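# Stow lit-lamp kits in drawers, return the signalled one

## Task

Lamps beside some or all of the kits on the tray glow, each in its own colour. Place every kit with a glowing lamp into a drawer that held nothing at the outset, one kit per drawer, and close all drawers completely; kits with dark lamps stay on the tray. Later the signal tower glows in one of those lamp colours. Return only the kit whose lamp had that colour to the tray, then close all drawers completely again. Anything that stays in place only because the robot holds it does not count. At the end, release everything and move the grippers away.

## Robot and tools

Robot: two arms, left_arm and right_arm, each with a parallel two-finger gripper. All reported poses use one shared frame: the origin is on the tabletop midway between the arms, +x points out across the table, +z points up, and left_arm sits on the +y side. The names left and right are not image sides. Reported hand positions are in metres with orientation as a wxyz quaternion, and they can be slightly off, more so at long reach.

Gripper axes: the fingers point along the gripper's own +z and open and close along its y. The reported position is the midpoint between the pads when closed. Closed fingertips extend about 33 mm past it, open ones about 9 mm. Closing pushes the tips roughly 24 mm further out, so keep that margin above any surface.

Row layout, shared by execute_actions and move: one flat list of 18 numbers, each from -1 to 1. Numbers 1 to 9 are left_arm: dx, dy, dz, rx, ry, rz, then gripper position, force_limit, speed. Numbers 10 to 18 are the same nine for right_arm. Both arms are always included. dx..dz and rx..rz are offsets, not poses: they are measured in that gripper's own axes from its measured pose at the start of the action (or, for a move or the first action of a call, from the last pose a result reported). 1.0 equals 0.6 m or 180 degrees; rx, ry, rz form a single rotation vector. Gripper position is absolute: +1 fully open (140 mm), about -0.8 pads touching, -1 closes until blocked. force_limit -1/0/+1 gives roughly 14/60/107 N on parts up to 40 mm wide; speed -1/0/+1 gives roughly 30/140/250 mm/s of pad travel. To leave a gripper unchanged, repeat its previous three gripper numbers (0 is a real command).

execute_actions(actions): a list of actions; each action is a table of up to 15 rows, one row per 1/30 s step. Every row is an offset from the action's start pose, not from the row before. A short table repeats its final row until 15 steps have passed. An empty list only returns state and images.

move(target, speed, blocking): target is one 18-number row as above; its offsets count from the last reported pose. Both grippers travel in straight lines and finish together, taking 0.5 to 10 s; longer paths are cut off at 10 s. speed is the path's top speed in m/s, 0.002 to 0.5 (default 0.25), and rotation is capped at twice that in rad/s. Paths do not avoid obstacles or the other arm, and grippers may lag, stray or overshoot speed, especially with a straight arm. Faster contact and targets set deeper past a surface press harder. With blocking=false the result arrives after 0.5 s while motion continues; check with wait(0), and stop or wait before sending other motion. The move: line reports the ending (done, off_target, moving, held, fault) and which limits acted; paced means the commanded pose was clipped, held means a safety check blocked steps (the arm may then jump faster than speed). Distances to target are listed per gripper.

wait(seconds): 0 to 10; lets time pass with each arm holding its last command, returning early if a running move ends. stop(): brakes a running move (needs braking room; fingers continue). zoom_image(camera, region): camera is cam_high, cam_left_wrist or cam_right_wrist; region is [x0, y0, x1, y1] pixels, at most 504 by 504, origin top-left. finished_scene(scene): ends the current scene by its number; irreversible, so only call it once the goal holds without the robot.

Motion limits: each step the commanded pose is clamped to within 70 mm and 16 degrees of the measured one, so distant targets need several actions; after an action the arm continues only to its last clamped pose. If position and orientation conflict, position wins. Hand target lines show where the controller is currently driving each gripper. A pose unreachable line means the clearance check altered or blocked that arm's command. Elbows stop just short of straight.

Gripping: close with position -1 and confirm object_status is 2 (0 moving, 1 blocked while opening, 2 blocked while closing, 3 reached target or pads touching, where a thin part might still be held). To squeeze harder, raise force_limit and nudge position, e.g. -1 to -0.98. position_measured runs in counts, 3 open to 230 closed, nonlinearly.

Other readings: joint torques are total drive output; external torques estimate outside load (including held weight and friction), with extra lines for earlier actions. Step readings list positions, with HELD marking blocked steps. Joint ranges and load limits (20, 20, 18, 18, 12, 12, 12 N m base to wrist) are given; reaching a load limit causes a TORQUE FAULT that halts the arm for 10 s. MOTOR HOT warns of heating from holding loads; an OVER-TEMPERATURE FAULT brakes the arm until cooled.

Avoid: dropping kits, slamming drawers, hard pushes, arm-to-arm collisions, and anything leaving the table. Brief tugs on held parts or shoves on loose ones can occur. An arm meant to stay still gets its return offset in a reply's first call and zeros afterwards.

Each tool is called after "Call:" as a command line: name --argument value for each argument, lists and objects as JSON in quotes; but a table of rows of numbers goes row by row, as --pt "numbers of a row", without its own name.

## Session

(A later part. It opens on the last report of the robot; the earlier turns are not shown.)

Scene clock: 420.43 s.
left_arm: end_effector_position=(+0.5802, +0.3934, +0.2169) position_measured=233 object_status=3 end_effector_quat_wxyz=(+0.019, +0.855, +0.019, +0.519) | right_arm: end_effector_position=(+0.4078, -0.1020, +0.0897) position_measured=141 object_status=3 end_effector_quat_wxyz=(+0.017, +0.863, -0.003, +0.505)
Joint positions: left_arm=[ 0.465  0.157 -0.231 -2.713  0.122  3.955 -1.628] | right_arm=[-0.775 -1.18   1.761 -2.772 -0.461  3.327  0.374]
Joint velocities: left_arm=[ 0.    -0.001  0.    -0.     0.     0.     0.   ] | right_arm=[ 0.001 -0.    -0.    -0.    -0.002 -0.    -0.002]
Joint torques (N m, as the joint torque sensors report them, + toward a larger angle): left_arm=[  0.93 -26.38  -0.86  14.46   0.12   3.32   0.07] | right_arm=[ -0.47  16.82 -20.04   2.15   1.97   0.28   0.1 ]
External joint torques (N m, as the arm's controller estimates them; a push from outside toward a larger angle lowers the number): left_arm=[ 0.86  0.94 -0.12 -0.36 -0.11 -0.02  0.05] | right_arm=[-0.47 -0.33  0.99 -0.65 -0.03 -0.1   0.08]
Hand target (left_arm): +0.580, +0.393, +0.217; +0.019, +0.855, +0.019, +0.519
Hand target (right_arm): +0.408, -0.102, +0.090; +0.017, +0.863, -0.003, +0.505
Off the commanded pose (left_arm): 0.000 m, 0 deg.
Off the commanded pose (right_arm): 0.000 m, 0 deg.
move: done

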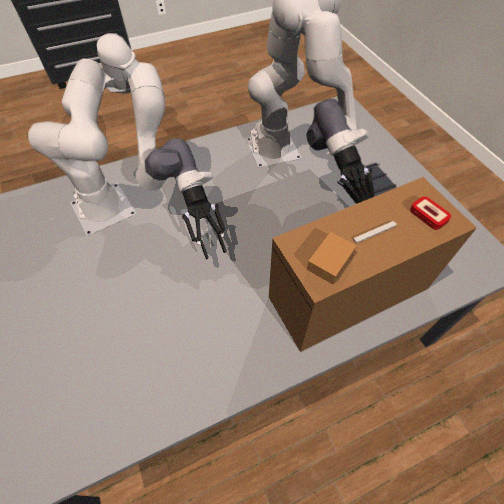

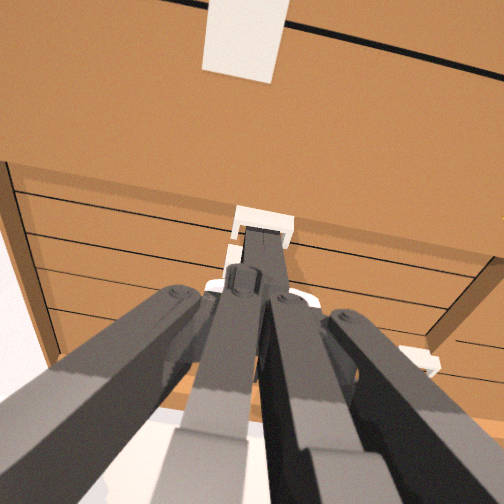

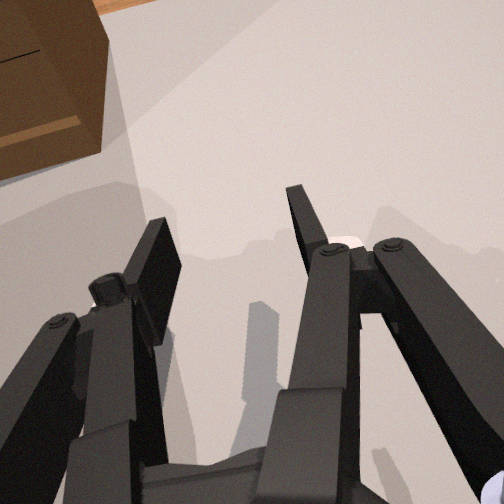

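Call:
move --target '[0,0,-0.01,0,0,0,-0.3,0,0,0,0,0,0,0,0,-0.1,0,0]' --speed 0.03

Call:
move --target '[0.022,0,0,0,0,0,-0.3,0,0,0,0,0,0,0,0,-0.1,0,0]' --speed 0.02

Call:
move --target '[0,0,0,0,0,0,-1,0,-0.6,0,0,0,0,0,0,-0.1,0,0]'

Scene clock: 425.87 s.
left_arm: end_effector_position=(+0.5760, +0.3927, +0.2203) position_measured=167 object_status=3 end_effector_quat_wxyz=(+0.019, +0.854, +0.018, +0.520) | right_arm: end_effector_position=(+0.4078, -0.1020, +0.0897) position_measured=141 object_status=3 end_effector_quat_wxyz=(+0.017, +0.863, -0.003, +0.505)
Joint positions: left_arm=[ 0.465  0.139 -0.231 -2.727  0.124  3.955 -1.63 ] | right_arm=[-0.775 -1.18   1.761 -2.772 -0.461  3.327  0.374]
Joint velocities: left_arm=[ 0.    -0.002 -0.    -0.002  0.003 -0.001 -0.004] | right_arm=[ 0.001 -0.     0.    -0.     0.    -0.001  0.001]
Joint torques (N m, as the joint torque sensors report them, + toward a larger angle): left_arm=[  1.6  -28.03  -1.34  13.04   1.06   3.13   0.04] | right_arm=[ -0.57  16.78 -20.09   2.45   1.99   0.26   0.12]
External joint torques (N m, as the arm's controller estimates them; a push from outside toward a larger angle lowers the number): left_arm=[ 1.65 -1.26 -0.58 -1.89  0.81 -0.2   0.02] | right_arm=[-0.59 -0.35  0.92 -0.31 -0.01 -0.11  0.09]
Hand target (left_arm): +0.575, +0.393, +0.220; +0.019, +0.855, +0.019, +0.519
Hand target (right_arm): +0.408, -0.102, +0.090; +0.017, +0.863, -0.003, +0.505
Off the commanded pose (left_arm): 0.001 m, 0 deg.
Off the commanded pose (right_arm): 0.000 m, 0 deg.
move: done

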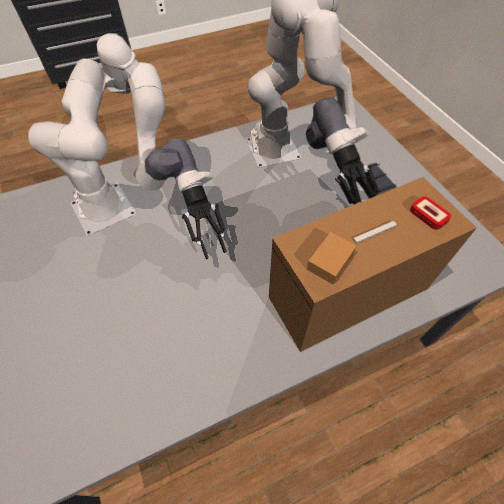

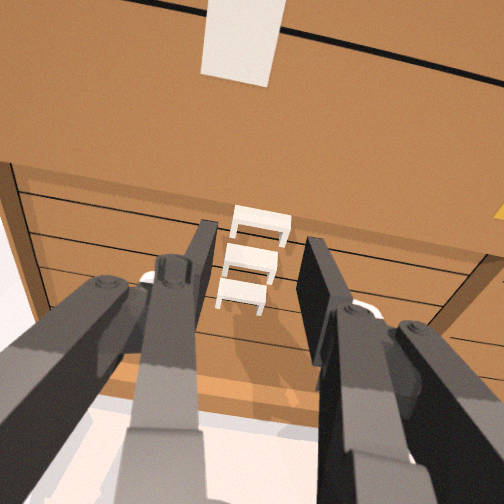

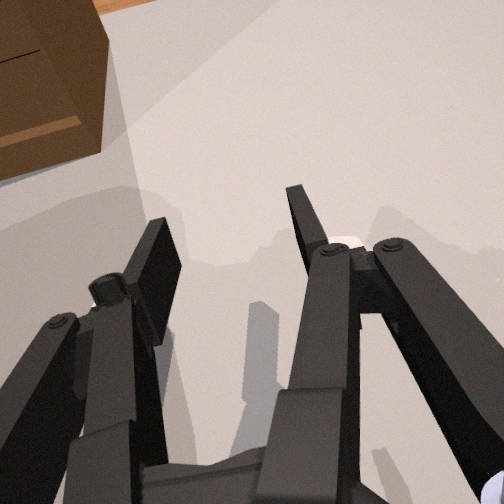

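Scene clock: 426.77 s.
left_arm: end_effector_position=(+0.5796, +0.3930, +0.2290) position_measured=167 object_status=3 end_effector_quat_wxyz=(+0.017, +0.855, +0.016, +0.518) | right_arm: end_effector_position=(+0.4078, -0.1020, +0.0897) position_measured=141 object_status=3 end_effector_quat_wxyz=(+0.017, +0.863, -0.003, +0.505)
Joint positions: left_arm=[ 0.466  0.112 -0.231 -2.719  0.131  3.916 -1.639] | right_arm=[-0.775 -1.18   1.761 -2.772 -0.461  3.327  0.374]
Joint velocities: left_arm=[ 0.002 -0.004 -0.002  0.002  0.005 -0.013 -0.01 ] | right_arm=[-0.     0.001 -0.001 -0.     0.    -0.     0.   ]
Joint torques (N m, as the joint torque sensors report them, + toward a larger angle): left_arm=[  2.03 -27.3   -0.74  18.39   1.28   2.97  -0.19] | right_arm=[ -0.5   16.91 -20.     2.09   1.93   0.27   0.13]
External joint torques (N m, as the arm's controller estimates them; a push from outside toward a larger angle lowers the number): left_arm=[ 2.11 -0.88 -0.08  2.87  1.04 -0.34 -0.22] | right_arm=[-0.49 -0.27  1.09 -0.7  -0.08 -0.11  0.1 ]
Hand target (left_arm): +0.582, +0.394, +0.232; +0.018, +0.854, +0.017, +0.519
Hand target (right_arm): +0.408, -0.102, +0.090; +0.017, +0.863, -0.003, +0.505
Off the commanded pose (left_arm): 0.004 m, 0 deg.
Off the commanded pose (right_arm): 0.000 m, 0 deg.
move: off_target (left_arm)

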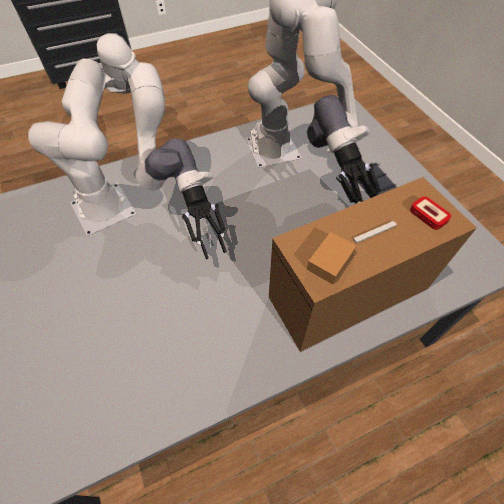

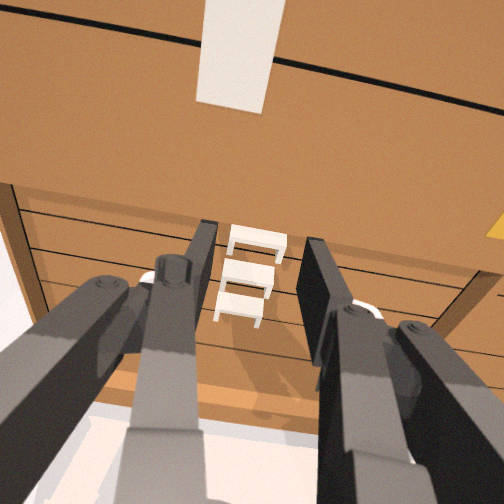

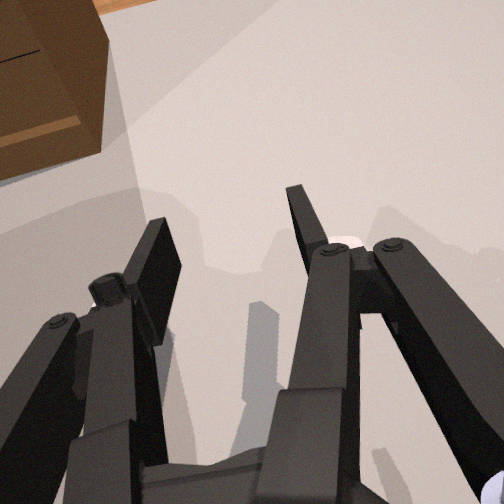

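Scene clock: 427.53 s.
left_arm: end_effector_position=(+0.5789, +0.3896, +0.2285) position_measured=233 object_status=3 end_effector_quat_wxyz=(+0.018, +0.855, +0.013, +0.518) | right_arm: end_effector_position=(+0.4078, -0.1020, +0.0897) position_measured=141 object_status=3 end_effector_quat_wxyz=(+0.017, +0.863, -0.003, +0.505)
Joint positions: left_arm=[ 0.465  0.111 -0.233 -2.721  0.135  3.918 -1.639] | right_arm=[-0.775 -1.18   1.761 -2.772 -0.461  3.327  0.374]
Joint velocities: left_arm=[-0.     0.     0.001 -0.     0.    -0.    -0.001] | right_arm=[-0.    -0.001 -0.    -0.     0.001  0.001 -0.   ]
Joint torques (N m, as the joint torque sensors report them, + toward a larger angle): left_arm=[  1.4  -25.37  -0.19  15.77  -0.9    3.03   0.15] | right_arm=[ -0.37  16.81 -20.1    2.11   1.95   0.25   0.13]
External joint torques (N m, as the arm's controller estimates them; a push from outside toward a larger angle lowers the number): left_arm=[ 1.48  1.08  0.47  0.29 -1.13 -0.3   0.13] | right_arm=[-0.35 -0.29  0.95 -0.71 -0.06 -0.13  0.11]
Hand target (left_arm): +0.580, +0.393, +0.229; +0.017, +0.855, +0.016, +0.518
Hand target (right_arm): +0.408, -0.102, +0.090; +0.017, +0.863, -0.003, +0.505
Off the commanded pose (left_arm): 0.003 m, 0 deg.
Off the commanded pose (right_arm): 0.000 m, 0 deg.
move: done

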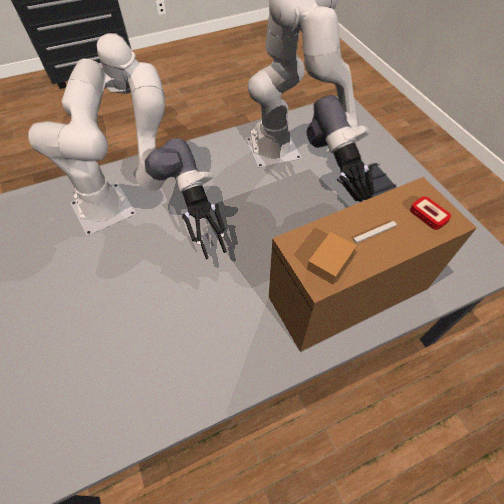

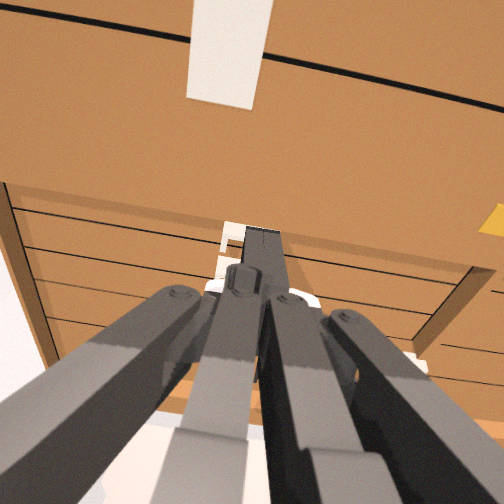

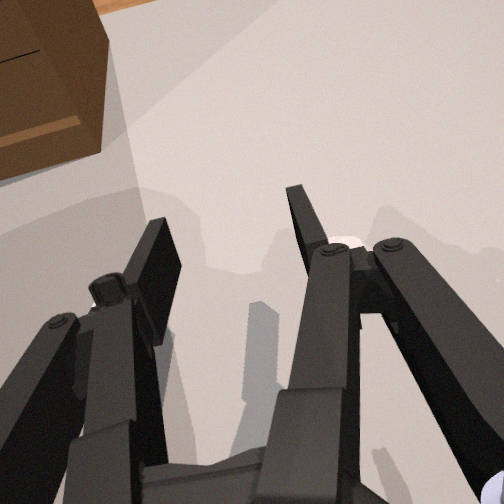

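Call:
move --target '[-0.035,-0.01,0.012,0,0,0,-0.3,0,0,0,0,0,0,0,0,-0.1,0,0]' --speed 0.03

Call:
move --target '[0.005,0,0.028,0,0,0,-0.3,0,0,0,0,0,0,0,0,-0.1,0,0]' --speed 0.02

Scene clock: 433.37 s.
left_arm: end_effector_position=(+0.5750, +0.3935, +0.2047) position_measured=167 object_status=3 end_effector_quat_wxyz=(+0.021, +0.857, +0.016, +0.515) | right_arm: end_effector_position=(+0.4078, -0.1020, +0.0897) position_measured=141 object_status=3 end_effector_quat_wxyz=(+0.017, +0.863, -0.003, +0.505)
Joint positions: left_arm=[ 0.465  0.183 -0.222 -2.721  0.135  3.98  -1.622] | right_arm=[-0.775 -1.18   1.761 -2.772 -0.461  3.327  0.374]
Joint velocities: left_arm=[-0.     0.003  0.002  0.     0.002  0.025  0.012] | right_arm=[ 0.001  0.001  0.001  0.001  0.001 -0.    -0.001]
Joint torques (N m, as the joint torque sensors report them, + toward a larger angle): left_arm=[  0.01 -26.34  -0.2   14.19   0.57   3.71   0.33] | right_arm=[ -0.67  16.93 -20.     2.19   1.95   0.26   0.12]
External joint torques (N m, as the arm's controller estimates them; a push from outside toward a larger angle lowers the number): left_arm=[ 0.16  1.42  0.84 -0.1   0.3   0.36  0.3 ] | right_arm=[-0.75 -0.24  0.99 -0.66 -0.05 -0.13  0.1 ]
Hand target (left_arm): +0.576, +0.395, +0.206; +0.019, +0.855, +0.013, +0.518
Hand target (right_arm): +0.408, -0.102, +0.090; +0.017, +0.863, -0.003, +0.505
Off the commanded pose (left_arm): 0.002 m, 1 deg.
Off the commanded pose (right_arm): 0.000 m, 0 deg.
move: done

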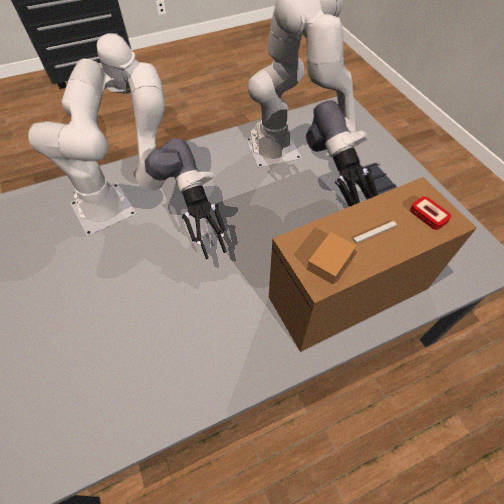

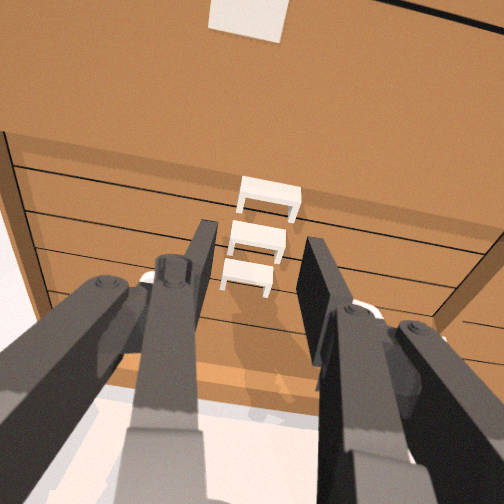

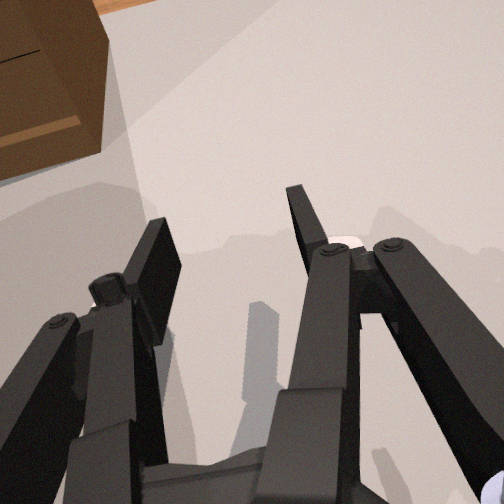

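Scene clock: 434.43 s.
left_arm: end_effector_position=(+0.5905, +0.3937, +0.2005) position_measured=167 object_status=3 end_effector_quat_wxyz=(+0.023, +0.856, +0.017, +0.516) | right_arm: end_effector_position=(+0.4078, -0.1020, +0.0897) position_measured=141 object_status=3 end_effector_quat_wxyz=(+0.017, +0.863, -0.003, +0.505)
Joint positions: left_arm=[ 0.459  0.228 -0.222 -2.671  0.126  3.975 -1.615] | right_arm=[-0.775 -1.18   1.761 -2.772 -0.461  3.327  0.374]
Joint velocities: left_arm=[-0.002  0.003 -0.     0.005 -0.003 -0.003  0.009] | right_arm=[ 0.001 -0.001 -0.001  0.001 -0.001  0.001 -0.002]
Joint torques (N m, as the joint torque sensors report them, + toward a larger angle): left_arm=[ -1.26 -27.67  -2.33  15.78  -0.85   2.99   0.37] | right_arm=[ -0.58  16.82 -19.96   2.36   1.93   0.25   0.13]
External joint torques (N m, as the arm's controller estimates them; a push from outside toward a larger angle lowers the number): left_arm=[-1.26  1.46 -1.17  1.49 -1.13 -0.35  0.34] | right_arm=[-0.58 -0.31  1.08 -0.45 -0.08 -0.13  0.1 ]
Hand target (left_arm): +0.591, +0.394, +0.200; +0.021, +0.857, +0.016, +0.515
Hand target (right_arm): +0.408, -0.102, +0.090; +0.017, +0.863, -0.003, +0.505
Off the commanded pose (left_arm): 0.001 m, 0 deg.
Off the commanded pose (right_arm): 0.000 m, 0 deg.
move: done

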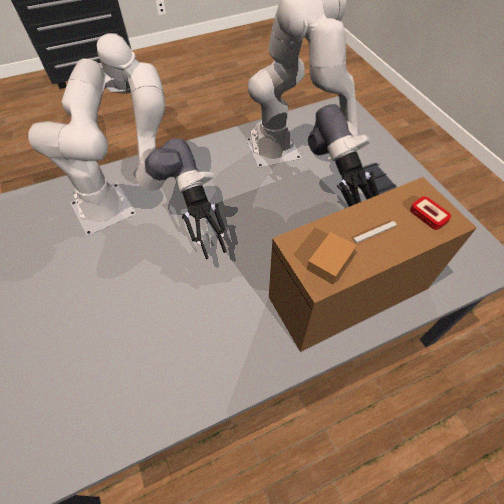

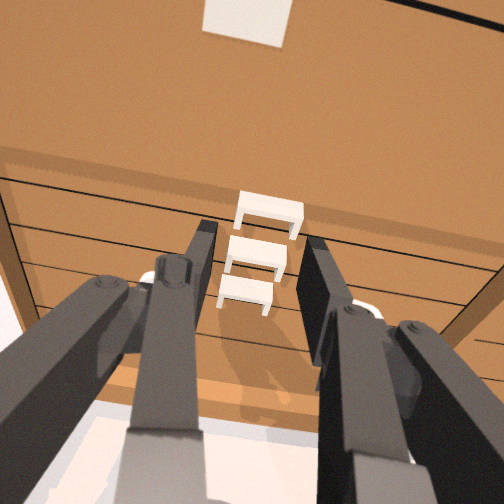

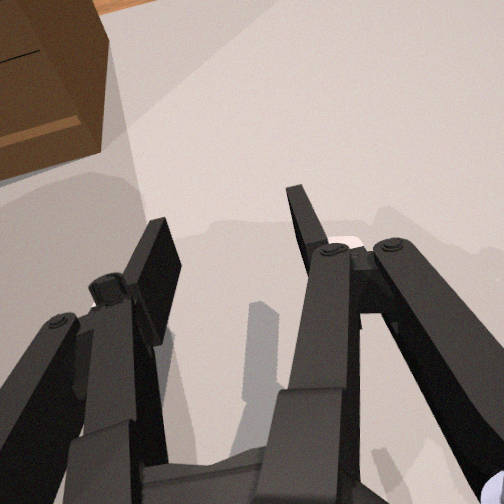

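Call:
move --target '[-0.005,0,0.017,0,0,0,-0.3,0,0,0,0,0,0,0,0,-0.1,0,0]' --speed 0.015

Call:
move --target '[0,0,0,0,0,0,-1,-0.3,-0.7,0,0,0,0,0,0,-0.1,0,0]'

Scene clock: 437.83 s.
left_arm: end_effector_position=(+0.5957, +0.3937, +0.1944) position_measured=167 object_status=3 end_effector_quat_wxyz=(+0.024, +0.855, +0.019, +0.517) | right_arm: end_effector_position=(+0.4078, -0.1020, +0.0897) position_measured=141 object_status=3 end_effector_quat_wxyz=(+0.017, +0.863, -0.003, +0.505)
Joint positions: left_arm=[ 0.456  0.26  -0.222 -2.651  0.121  3.989 -1.608] | right_arm=[-0.775 -1.18   1.761 -2.772 -0.461  3.327  0.374]
Joint velocities: left_arm=[-0.002  0.003 -0.001  0.    -0.002  0.008  0.004] | right_arm=[-0.001  0.    -0.    -0.002  0.001  0.    -0.   ]
Joint torques (N m, as the joint torque sensors report them, + toward a larger angle): left_arm=[ -0.94 -26.73  -2.    18.93  -0.85   2.45   0.3 ] | right_arm=[ -0.49  16.91 -20.03   2.29   1.94   0.26   0.09]
External joint torques (N m, as the arm's controller estimates them; a push from outside toward a larger angle lowers the number): left_arm=[-0.85  3.27 -0.58  4.82 -1.18 -0.89  0.27] | right_arm=[-0.41 -0.21  1.03 -0.45 -0.07 -0.11  0.06]
Hand target (left_arm): +0.598, +0.393, +0.193; +0.023, +0.856, +0.018, +0.516
Hand target (right_arm): +0.408, -0.102, +0.090; +0.017, +0.863, -0.003, +0.505
Off the commanded pose (left_arm): 0.003 m, 0 deg.
Off the commanded pose (right_arm): 0.000 m, 0 deg.
move: done

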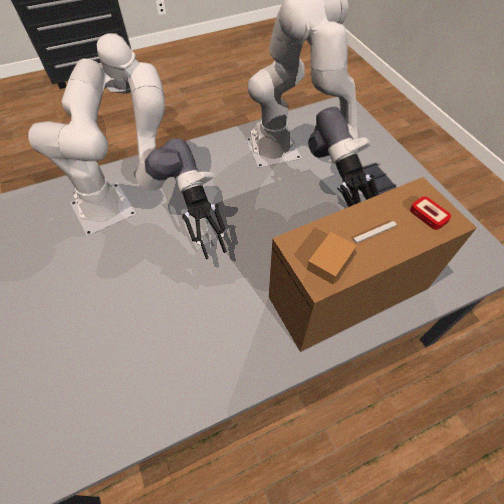

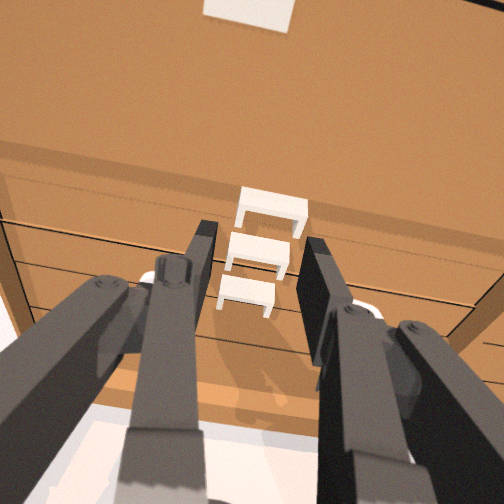

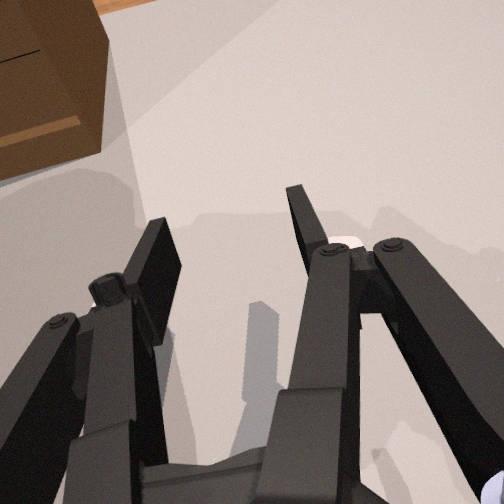

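Scene clock: 438.33 s.
left_arm: end_effector_position=(+0.5948, +0.3942, +0.1947) position_measured=192 object_status=2 end_effector_quat_wxyz=(+0.024, +0.855, +0.019, +0.518) | right_arm: end_effector_position=(+0.4078, -0.1020, +0.0897) position_measured=141 object_status=3 end_effector_quat_wxyz=(+0.017, +0.863, -0.003, +0.505)
Joint positions: left_arm=[ 0.457  0.259 -0.222 -2.654  0.12   3.992 -1.608] | right_arm=[-0.775 -1.18   1.761 -2.772 -0.461  3.327  0.374]
Joint velocities: left_arm=[ 0.001  0.001 -0.001 -0.001  0.     0.001 -0.001] | right_arm=[-0.001 -0.     0.    -0.002 -0.    -0.    -0.001]
Joint torques (N m, as the joint torque sensors report them, + toward a larger angle): left_arm=[  0.33 -28.95  -2.31  14.77   0.3    2.85   0.14] | right_arm=[ -0.47  16.83 -19.85   2.42   1.9    0.29   0.12]
External joint torques (N m, as the arm's controller estimates them; a push from outside toward a larger angle lowers the number): left_arm=[ 0.31  0.77 -1.01  0.77  0.   -0.47  0.11] | right_arm=[-0.41 -0.28  1.16 -0.29 -0.09 -0.08  0.09]
Hand target (left_arm): +0.596, +0.394, +0.194; +0.024, +0.855, +0.019, +0.517
Hand target (right_arm): +0.408, -0.102, +0.090; +0.017, +0.863, -0.003, +0.505
Off the commanded pose (left_arm): 0.001 m, 0 deg.
Off the commanded pose (right_arm): 0.000 m, 0 deg.
move: done

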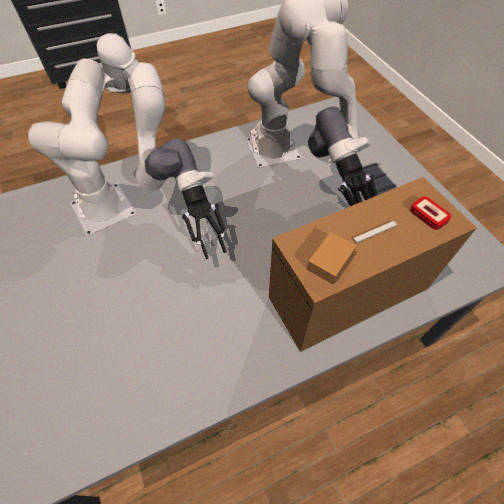

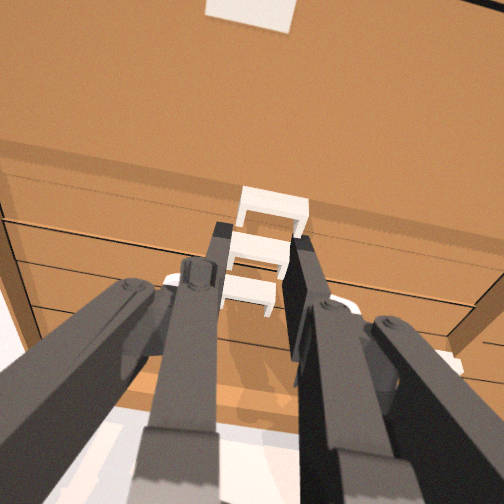

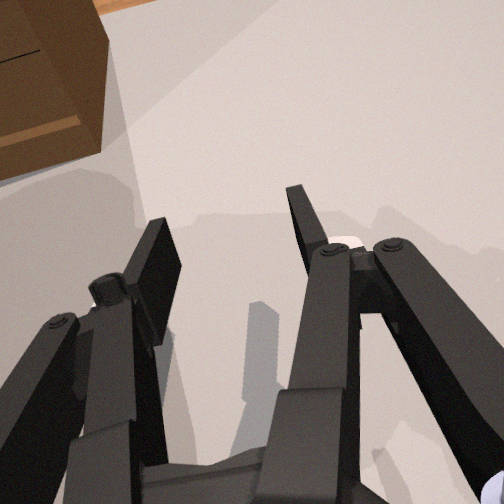

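Call:
move --target '[-0.078,0.004,-0.147,0,0,0,-1,-0.3,-0.7,0,0,0,0,0,0,-0.1,0,0]' --speed 0.05

Scene clock: 442.67 s.
left_arm: end_effector_position=(+0.4972, +0.3908, +0.1945) position_measured=192 object_status=2 end_effector_quat_wxyz=(+0.022, +0.855, +0.019, +0.519) | right_arm: end_effector_position=(+0.4078, -0.1020, +0.0897) position_measured=141 object_status=3 end_effector_quat_wxyz=(+0.017, +0.863, -0.003, +0.505)
Joint positions: left_arm=[ 0.483  0.108 -0.218 -2.949  0.149  4.143 -1.626] | right_arm=[-0.775 -1.18   1.761 -2.772 -0.461  3.327  0.374]
Joint velocities: left_arm=[-0.001 -0.    -0.    -0.005  0.002  0.007 -0.   ] | right_arm=[-0.001  0.001 -0.001  0.001 -0.    -0.001 -0.002]
Joint torques (N m, as the joint torque sensors report them, + toward a larger angle): left_arm=[  1.13 -22.31  -1.37   8.94   1.64   3.42  -0.05] | right_arm=[ -0.31  16.67 -20.06   2.23   1.95   0.24   0.13]
External joint torques (N m, as the arm's controller estimates them; a push from outside toward a larger angle lowers the number): left_arm=[ 1.19 -0.13 -0.87 -2.27  1.51  0.08 -0.08] | right_arm=[-0.32 -0.52  1.01 -0.65 -0.06 -0.15  0.1 ]
Hand target (left_arm): +0.495, +0.390, +0.193; +0.025, +0.855, +0.019, +0.518
Hand target (right_arm): +0.408, -0.102, +0.090; +0.017, +0.863, -0.003, +0.505
Off the commanded pose (left_arm): 0.002 m, 0 deg.
Off the commanded pose (right_arm): 0.000 m, 0 deg.
move: done

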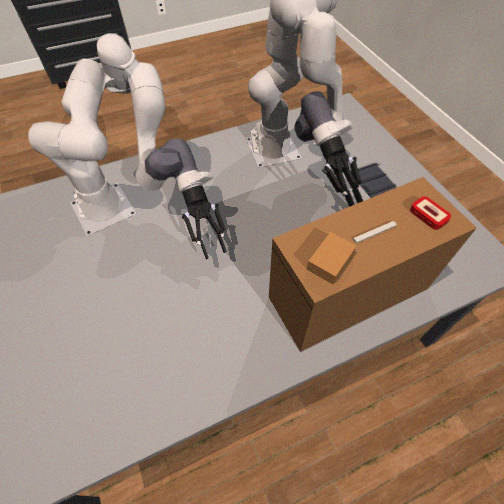

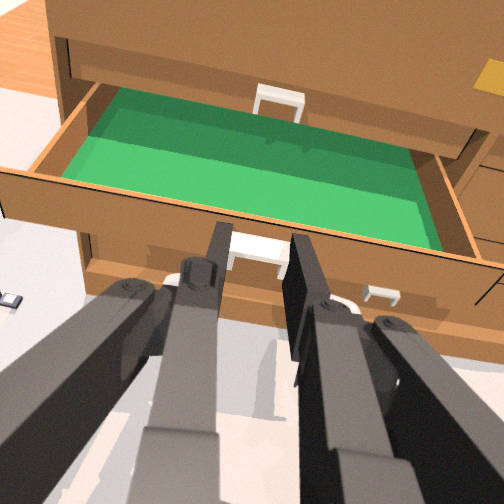

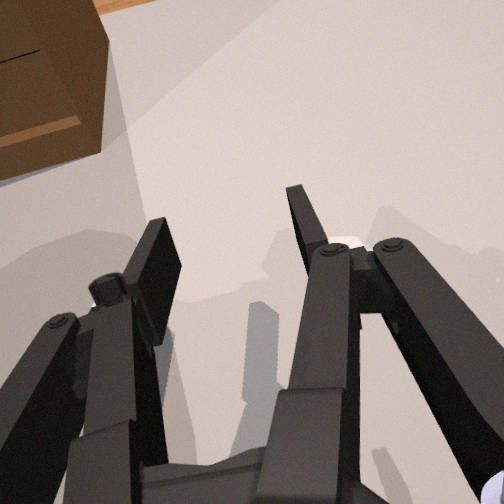

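Call:
move --target '[0,0,0,0,0,0,-0.35,-0.3,-0.5,0,0,0,0,0,0,-0.1,0,0]'

Call:
move --target '[0.006,0,0,0,-0.12,0,-0.35,-0.3,-0.5,0,0,0,0,0,0,-0.1,0,0]' --speed 0.1

Call:
move --target '[0,0,0,0,0,0,-1,-0.3,-0.7,0,0,0,0,0,0,-0.1,0,0]'

Call:
move --target '[-0.044,0.002,-0.038,0,0,0,-1,-0.3,-0.7,0,0,0,0,0,0,-0.1,0,0]' --speed 0.04

Scene clock: 447.07 s.
left_arm: end_effector_position=(+0.4969, +0.3908, +0.1944) position_measured=173 object_status=3 end_effector_quat_wxyz=(+0.023, +0.855, +0.020, +0.519) | right_arm: end_effector_position=(+0.4078, -0.1020, +0.0897) position_measured=141 object_status=3 end_effector_quat_wxyz=(+0.017, +0.863, -0.003, +0.505)
Joint positions: left_arm=[ 0.483  0.108 -0.218 -2.949  0.149  4.144 -1.626] | right_arm=[-0.775 -1.18   1.761 -2.772 -0.461  3.327  0.374]
Joint velocities: left_arm=[-0.     0.     0.002 -0.001  0.     0.001  0.001] | right_arm=[-0.001  0.    -0.001 -0.    -0.     0.001  0.001]
Joint torques (N m, as the joint torque sensors report them, + toward a larger angle): left_arm=[ -0.33 -21.88  -1.45  11.17   0.02   3.17   0.14] | right_arm=[ -0.41  17.   -20.1    2.21   1.93   0.29   0.1 ]
External joint torques (N m, as the arm's controller estimates them; a push from outside toward a larger angle lowers the number): left_arm=[-0.32  0.25 -1.    0.05 -0.1  -0.16  0.11] | right_arm=[-0.33 -0.11  0.97 -0.57 -0.08 -0.08  0.08]
Hand target (left_arm): +0.497, +0.391, +0.194; +0.022, +0.855, +0.019, +0.519
Hand target (right_arm): +0.408, -0.102, +0.090; +0.017, +0.863, -0.003, +0.505
Off the commanded pose (left_arm): 0.000 m, 0 deg.
Off the commanded pose (right_arm): 0.000 m, 0 deg.
move: done

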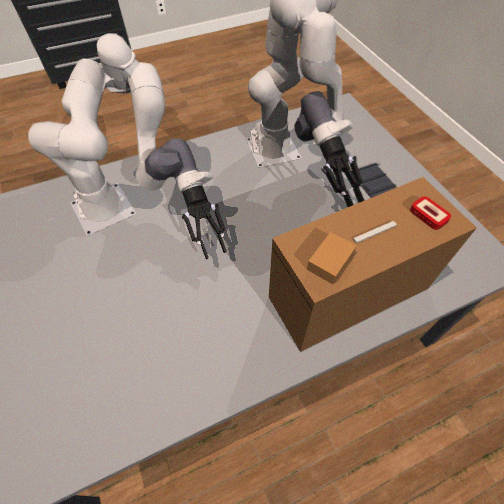

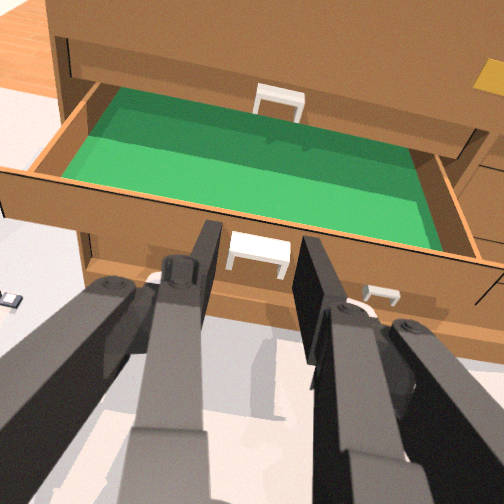

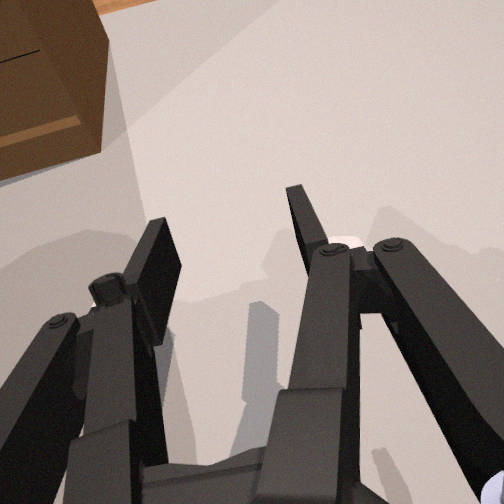

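Scene clock: 449.77 s.
left_arm: end_effector_position=(+0.4967, +0.3981, +0.1988) position_measured=173 object_status=3 end_effector_quat_wxyz=(+0.015, +0.936, +0.020, +0.350) | right_arm: end_effector_position=(+0.4078, -0.1020, +0.0897) position_measured=141 object_status=3 end_effector_quat_wxyz=(+0.017, +0.863, -0.003, +0.505)
Joint positions: left_arm=[-0.061 -0.254  0.413 -2.792  0.561  3.275 -1.953] | right_arm=[-0.775 -1.18   1.761 -2.772 -0.461  3.327  0.374]
Joint velocities: left_arm=[-0.033 -0.004  0.036  0.002 -0.    -0.021  0.007] | right_arm=[-0.    -0.     0.001 -0.    -0.001  0.    -0.001]
Joint torques (N m, as the joint torque sensors report them, + toward a larger angle): left_arm=[ -2.26 -18.13  -1.67  21.31   0.85   2.91   0.37] | right_arm=[ -0.35  16.71 -20.02   2.29   1.92   0.27   0.11]
External joint torques (N m, as the arm's controller estimates them; a push from outside toward a larger angle lowers the number): left_arm=[-2.3  -0.62  0.58  1.35  0.98 -0.5   0.35] | right_arm=[-0.33 -0.39  1.01 -0.49 -0.08 -0.11  0.09]
Hand target (left_arm): +0.497, +0.398, +0.199; +0.013, +0.937, +0.015, +0.350
Hand target (right_arm): +0.408, -0.102, +0.090; +0.017, +0.863, -0.003, +0.505
Off the commanded pose (left_arm): 0.007 m, 1 deg.
Off the commanded pose (right_arm): 0.000 m, 0 deg.
move: off_target (left_arm)

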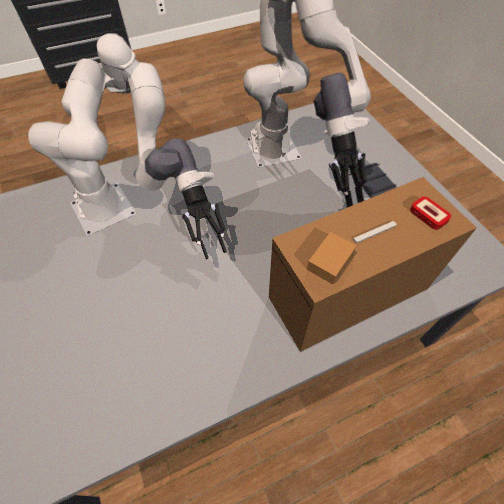

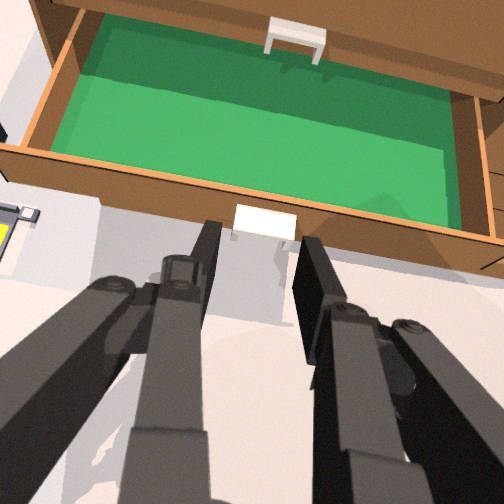

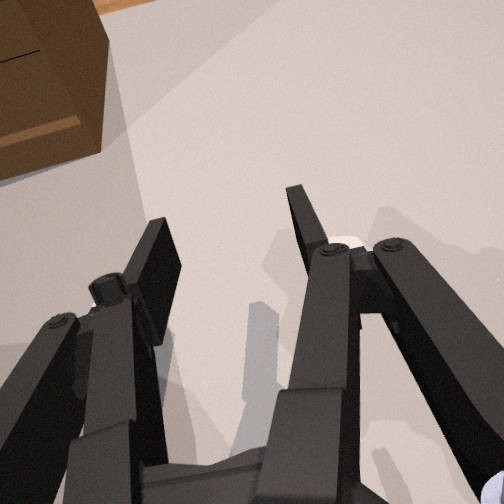

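Scene clock: 450.27 s.
left_arm: end_effector_position=(+0.4968, +0.3979, +0.1989) position_measured=193 object_status=2 end_effector_quat_wxyz=(+0.015, +0.936, +0.019, +0.350) | right_arm: end_effector_position=(+0.4078, -0.1020, +0.0897) position_measured=141 object_status=3 end_effector_quat_wxyz=(+0.017, +0.863, -0.003, +0.505)
Joint positions: left_arm=[-0.062 -0.254  0.413 -2.792  0.561  3.275 -1.953] | right_arm=[-0.775 -1.18   1.761 -2.772 -0.461  3.327  0.374]
Joint velocities: left_arm=[-0.     0.001 -0.     0.001  0.001 -0.    -0.001] | right_arm=[-0.    -0.001 -0.     0.     0.     0.     0.   ]
Joint torques (N m, as the joint torque sensors report them, + toward a larger angle): left_arm=[  0.68 -17.59  -2.67  19.06  -0.22   3.41   0.17] | right_arm=[ -0.64  16.61 -19.96   2.31   1.94   0.28   0.15]
External joint torques (N m, as the arm's controller estimates them; a push from outside toward a larger angle lowers the number): left_arm=[ 0.7  -0.08 -0.4  -0.93 -0.1  -0.01  0.15] | right_arm=[-0.69 -0.5   1.07 -0.52 -0.07 -0.1   0.12]
Hand target (left_arm): +0.497, +0.398, +0.199; +0.015, +0.936, +0.020, +0.350
Hand target (right_arm): +0.408, -0.102, +0.090; +0.017, +0.863, -0.003, +0.505
Off the commanded pose (left_arm): 0.000 m, 0 deg.
Off the commanded pose (right_arm): 0.000 m, 0 deg.
move: done

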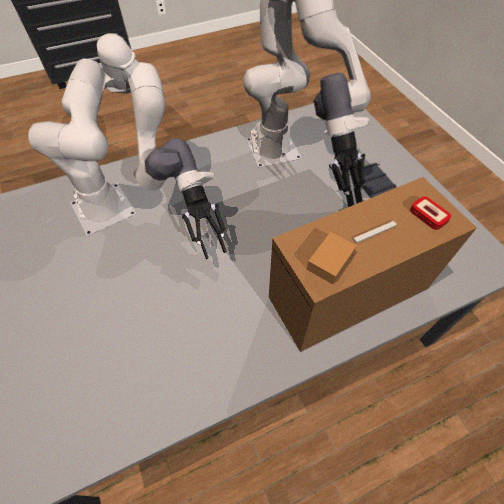

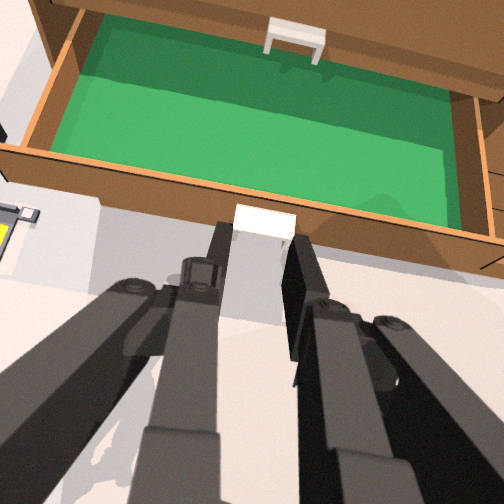

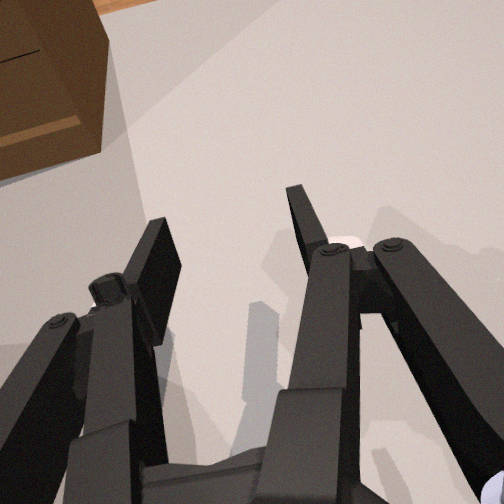

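Scene clock: 451.43 s.
left_arm: end_effector_position=(+0.4630, +0.3972, +0.1991) position_measured=193 object_status=2 end_effector_quat_wxyz=(+0.015, +0.936, +0.023, +0.351) | right_arm: end_effector_position=(+0.4078, -0.1020, +0.0897) position_measured=141 object_status=3 end_effector_quat_wxyz=(+0.017, +0.863, -0.003, +0.505)
Joint positions: left_arm=[ 0.039 -0.358  0.337 -2.895  0.569  3.269 -1.946] | right_arm=[-0.775 -1.18   1.761 -2.772 -0.461  3.327  0.374]
Joint velocities: left_arm=[ 0.005 -0.004 -0.007 -0.003  0.    -0.002  0.005] | right_arm=[-0.     0.001 -0.001 -0.001 -0.     0.    -0.   ]
Joint torques (N m, as the joint torque sensors report them, + toward a larger angle): left_arm=[  0.94 -15.5   -4.74  17.82   0.64   3.36   0.32] | right_arm=[ -0.53  16.82 -20.15   2.15   1.92   0.24   0.12]
External joint torques (N m, as the arm's controller estimates them; a push from outside toward a larger angle lowers the number): left_arm=[ 1.   -0.88 -2.4  -2.17  0.73 -0.06  0.29] | right_arm=[-0.46 -0.29  0.94 -0.61 -0.09 -0.12  0.09]
Hand target (left_arm): +0.462, +0.396, +0.199; +0.014, +0.936, +0.020, +0.350
Hand target (right_arm): +0.408, -0.102, +0.090; +0.017, +0.863, -0.003, +0.505
Off the commanded pose (left_arm): 0.002 m, 0 deg.
Off the commanded pose (right_arm): 0.000 m, 0 deg.
move: done

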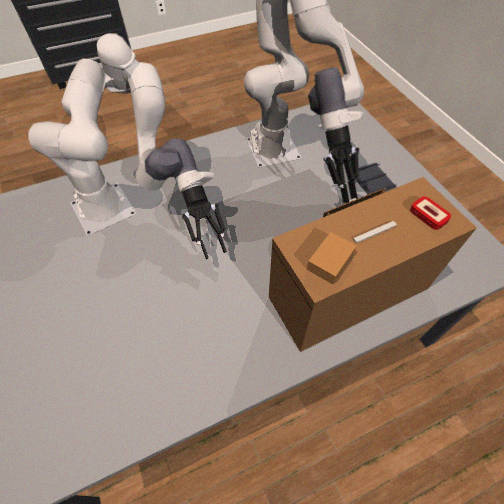

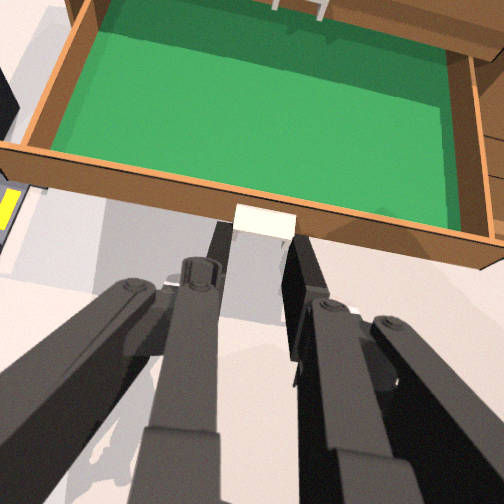

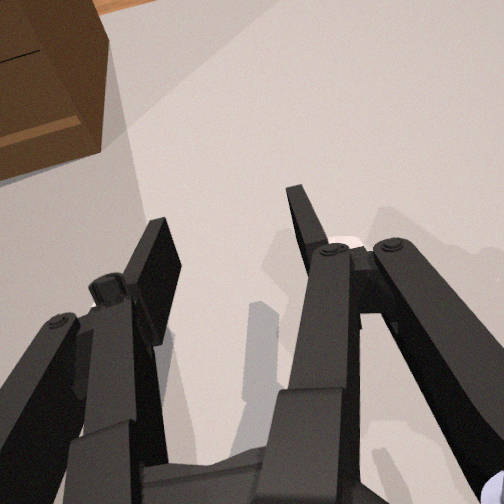

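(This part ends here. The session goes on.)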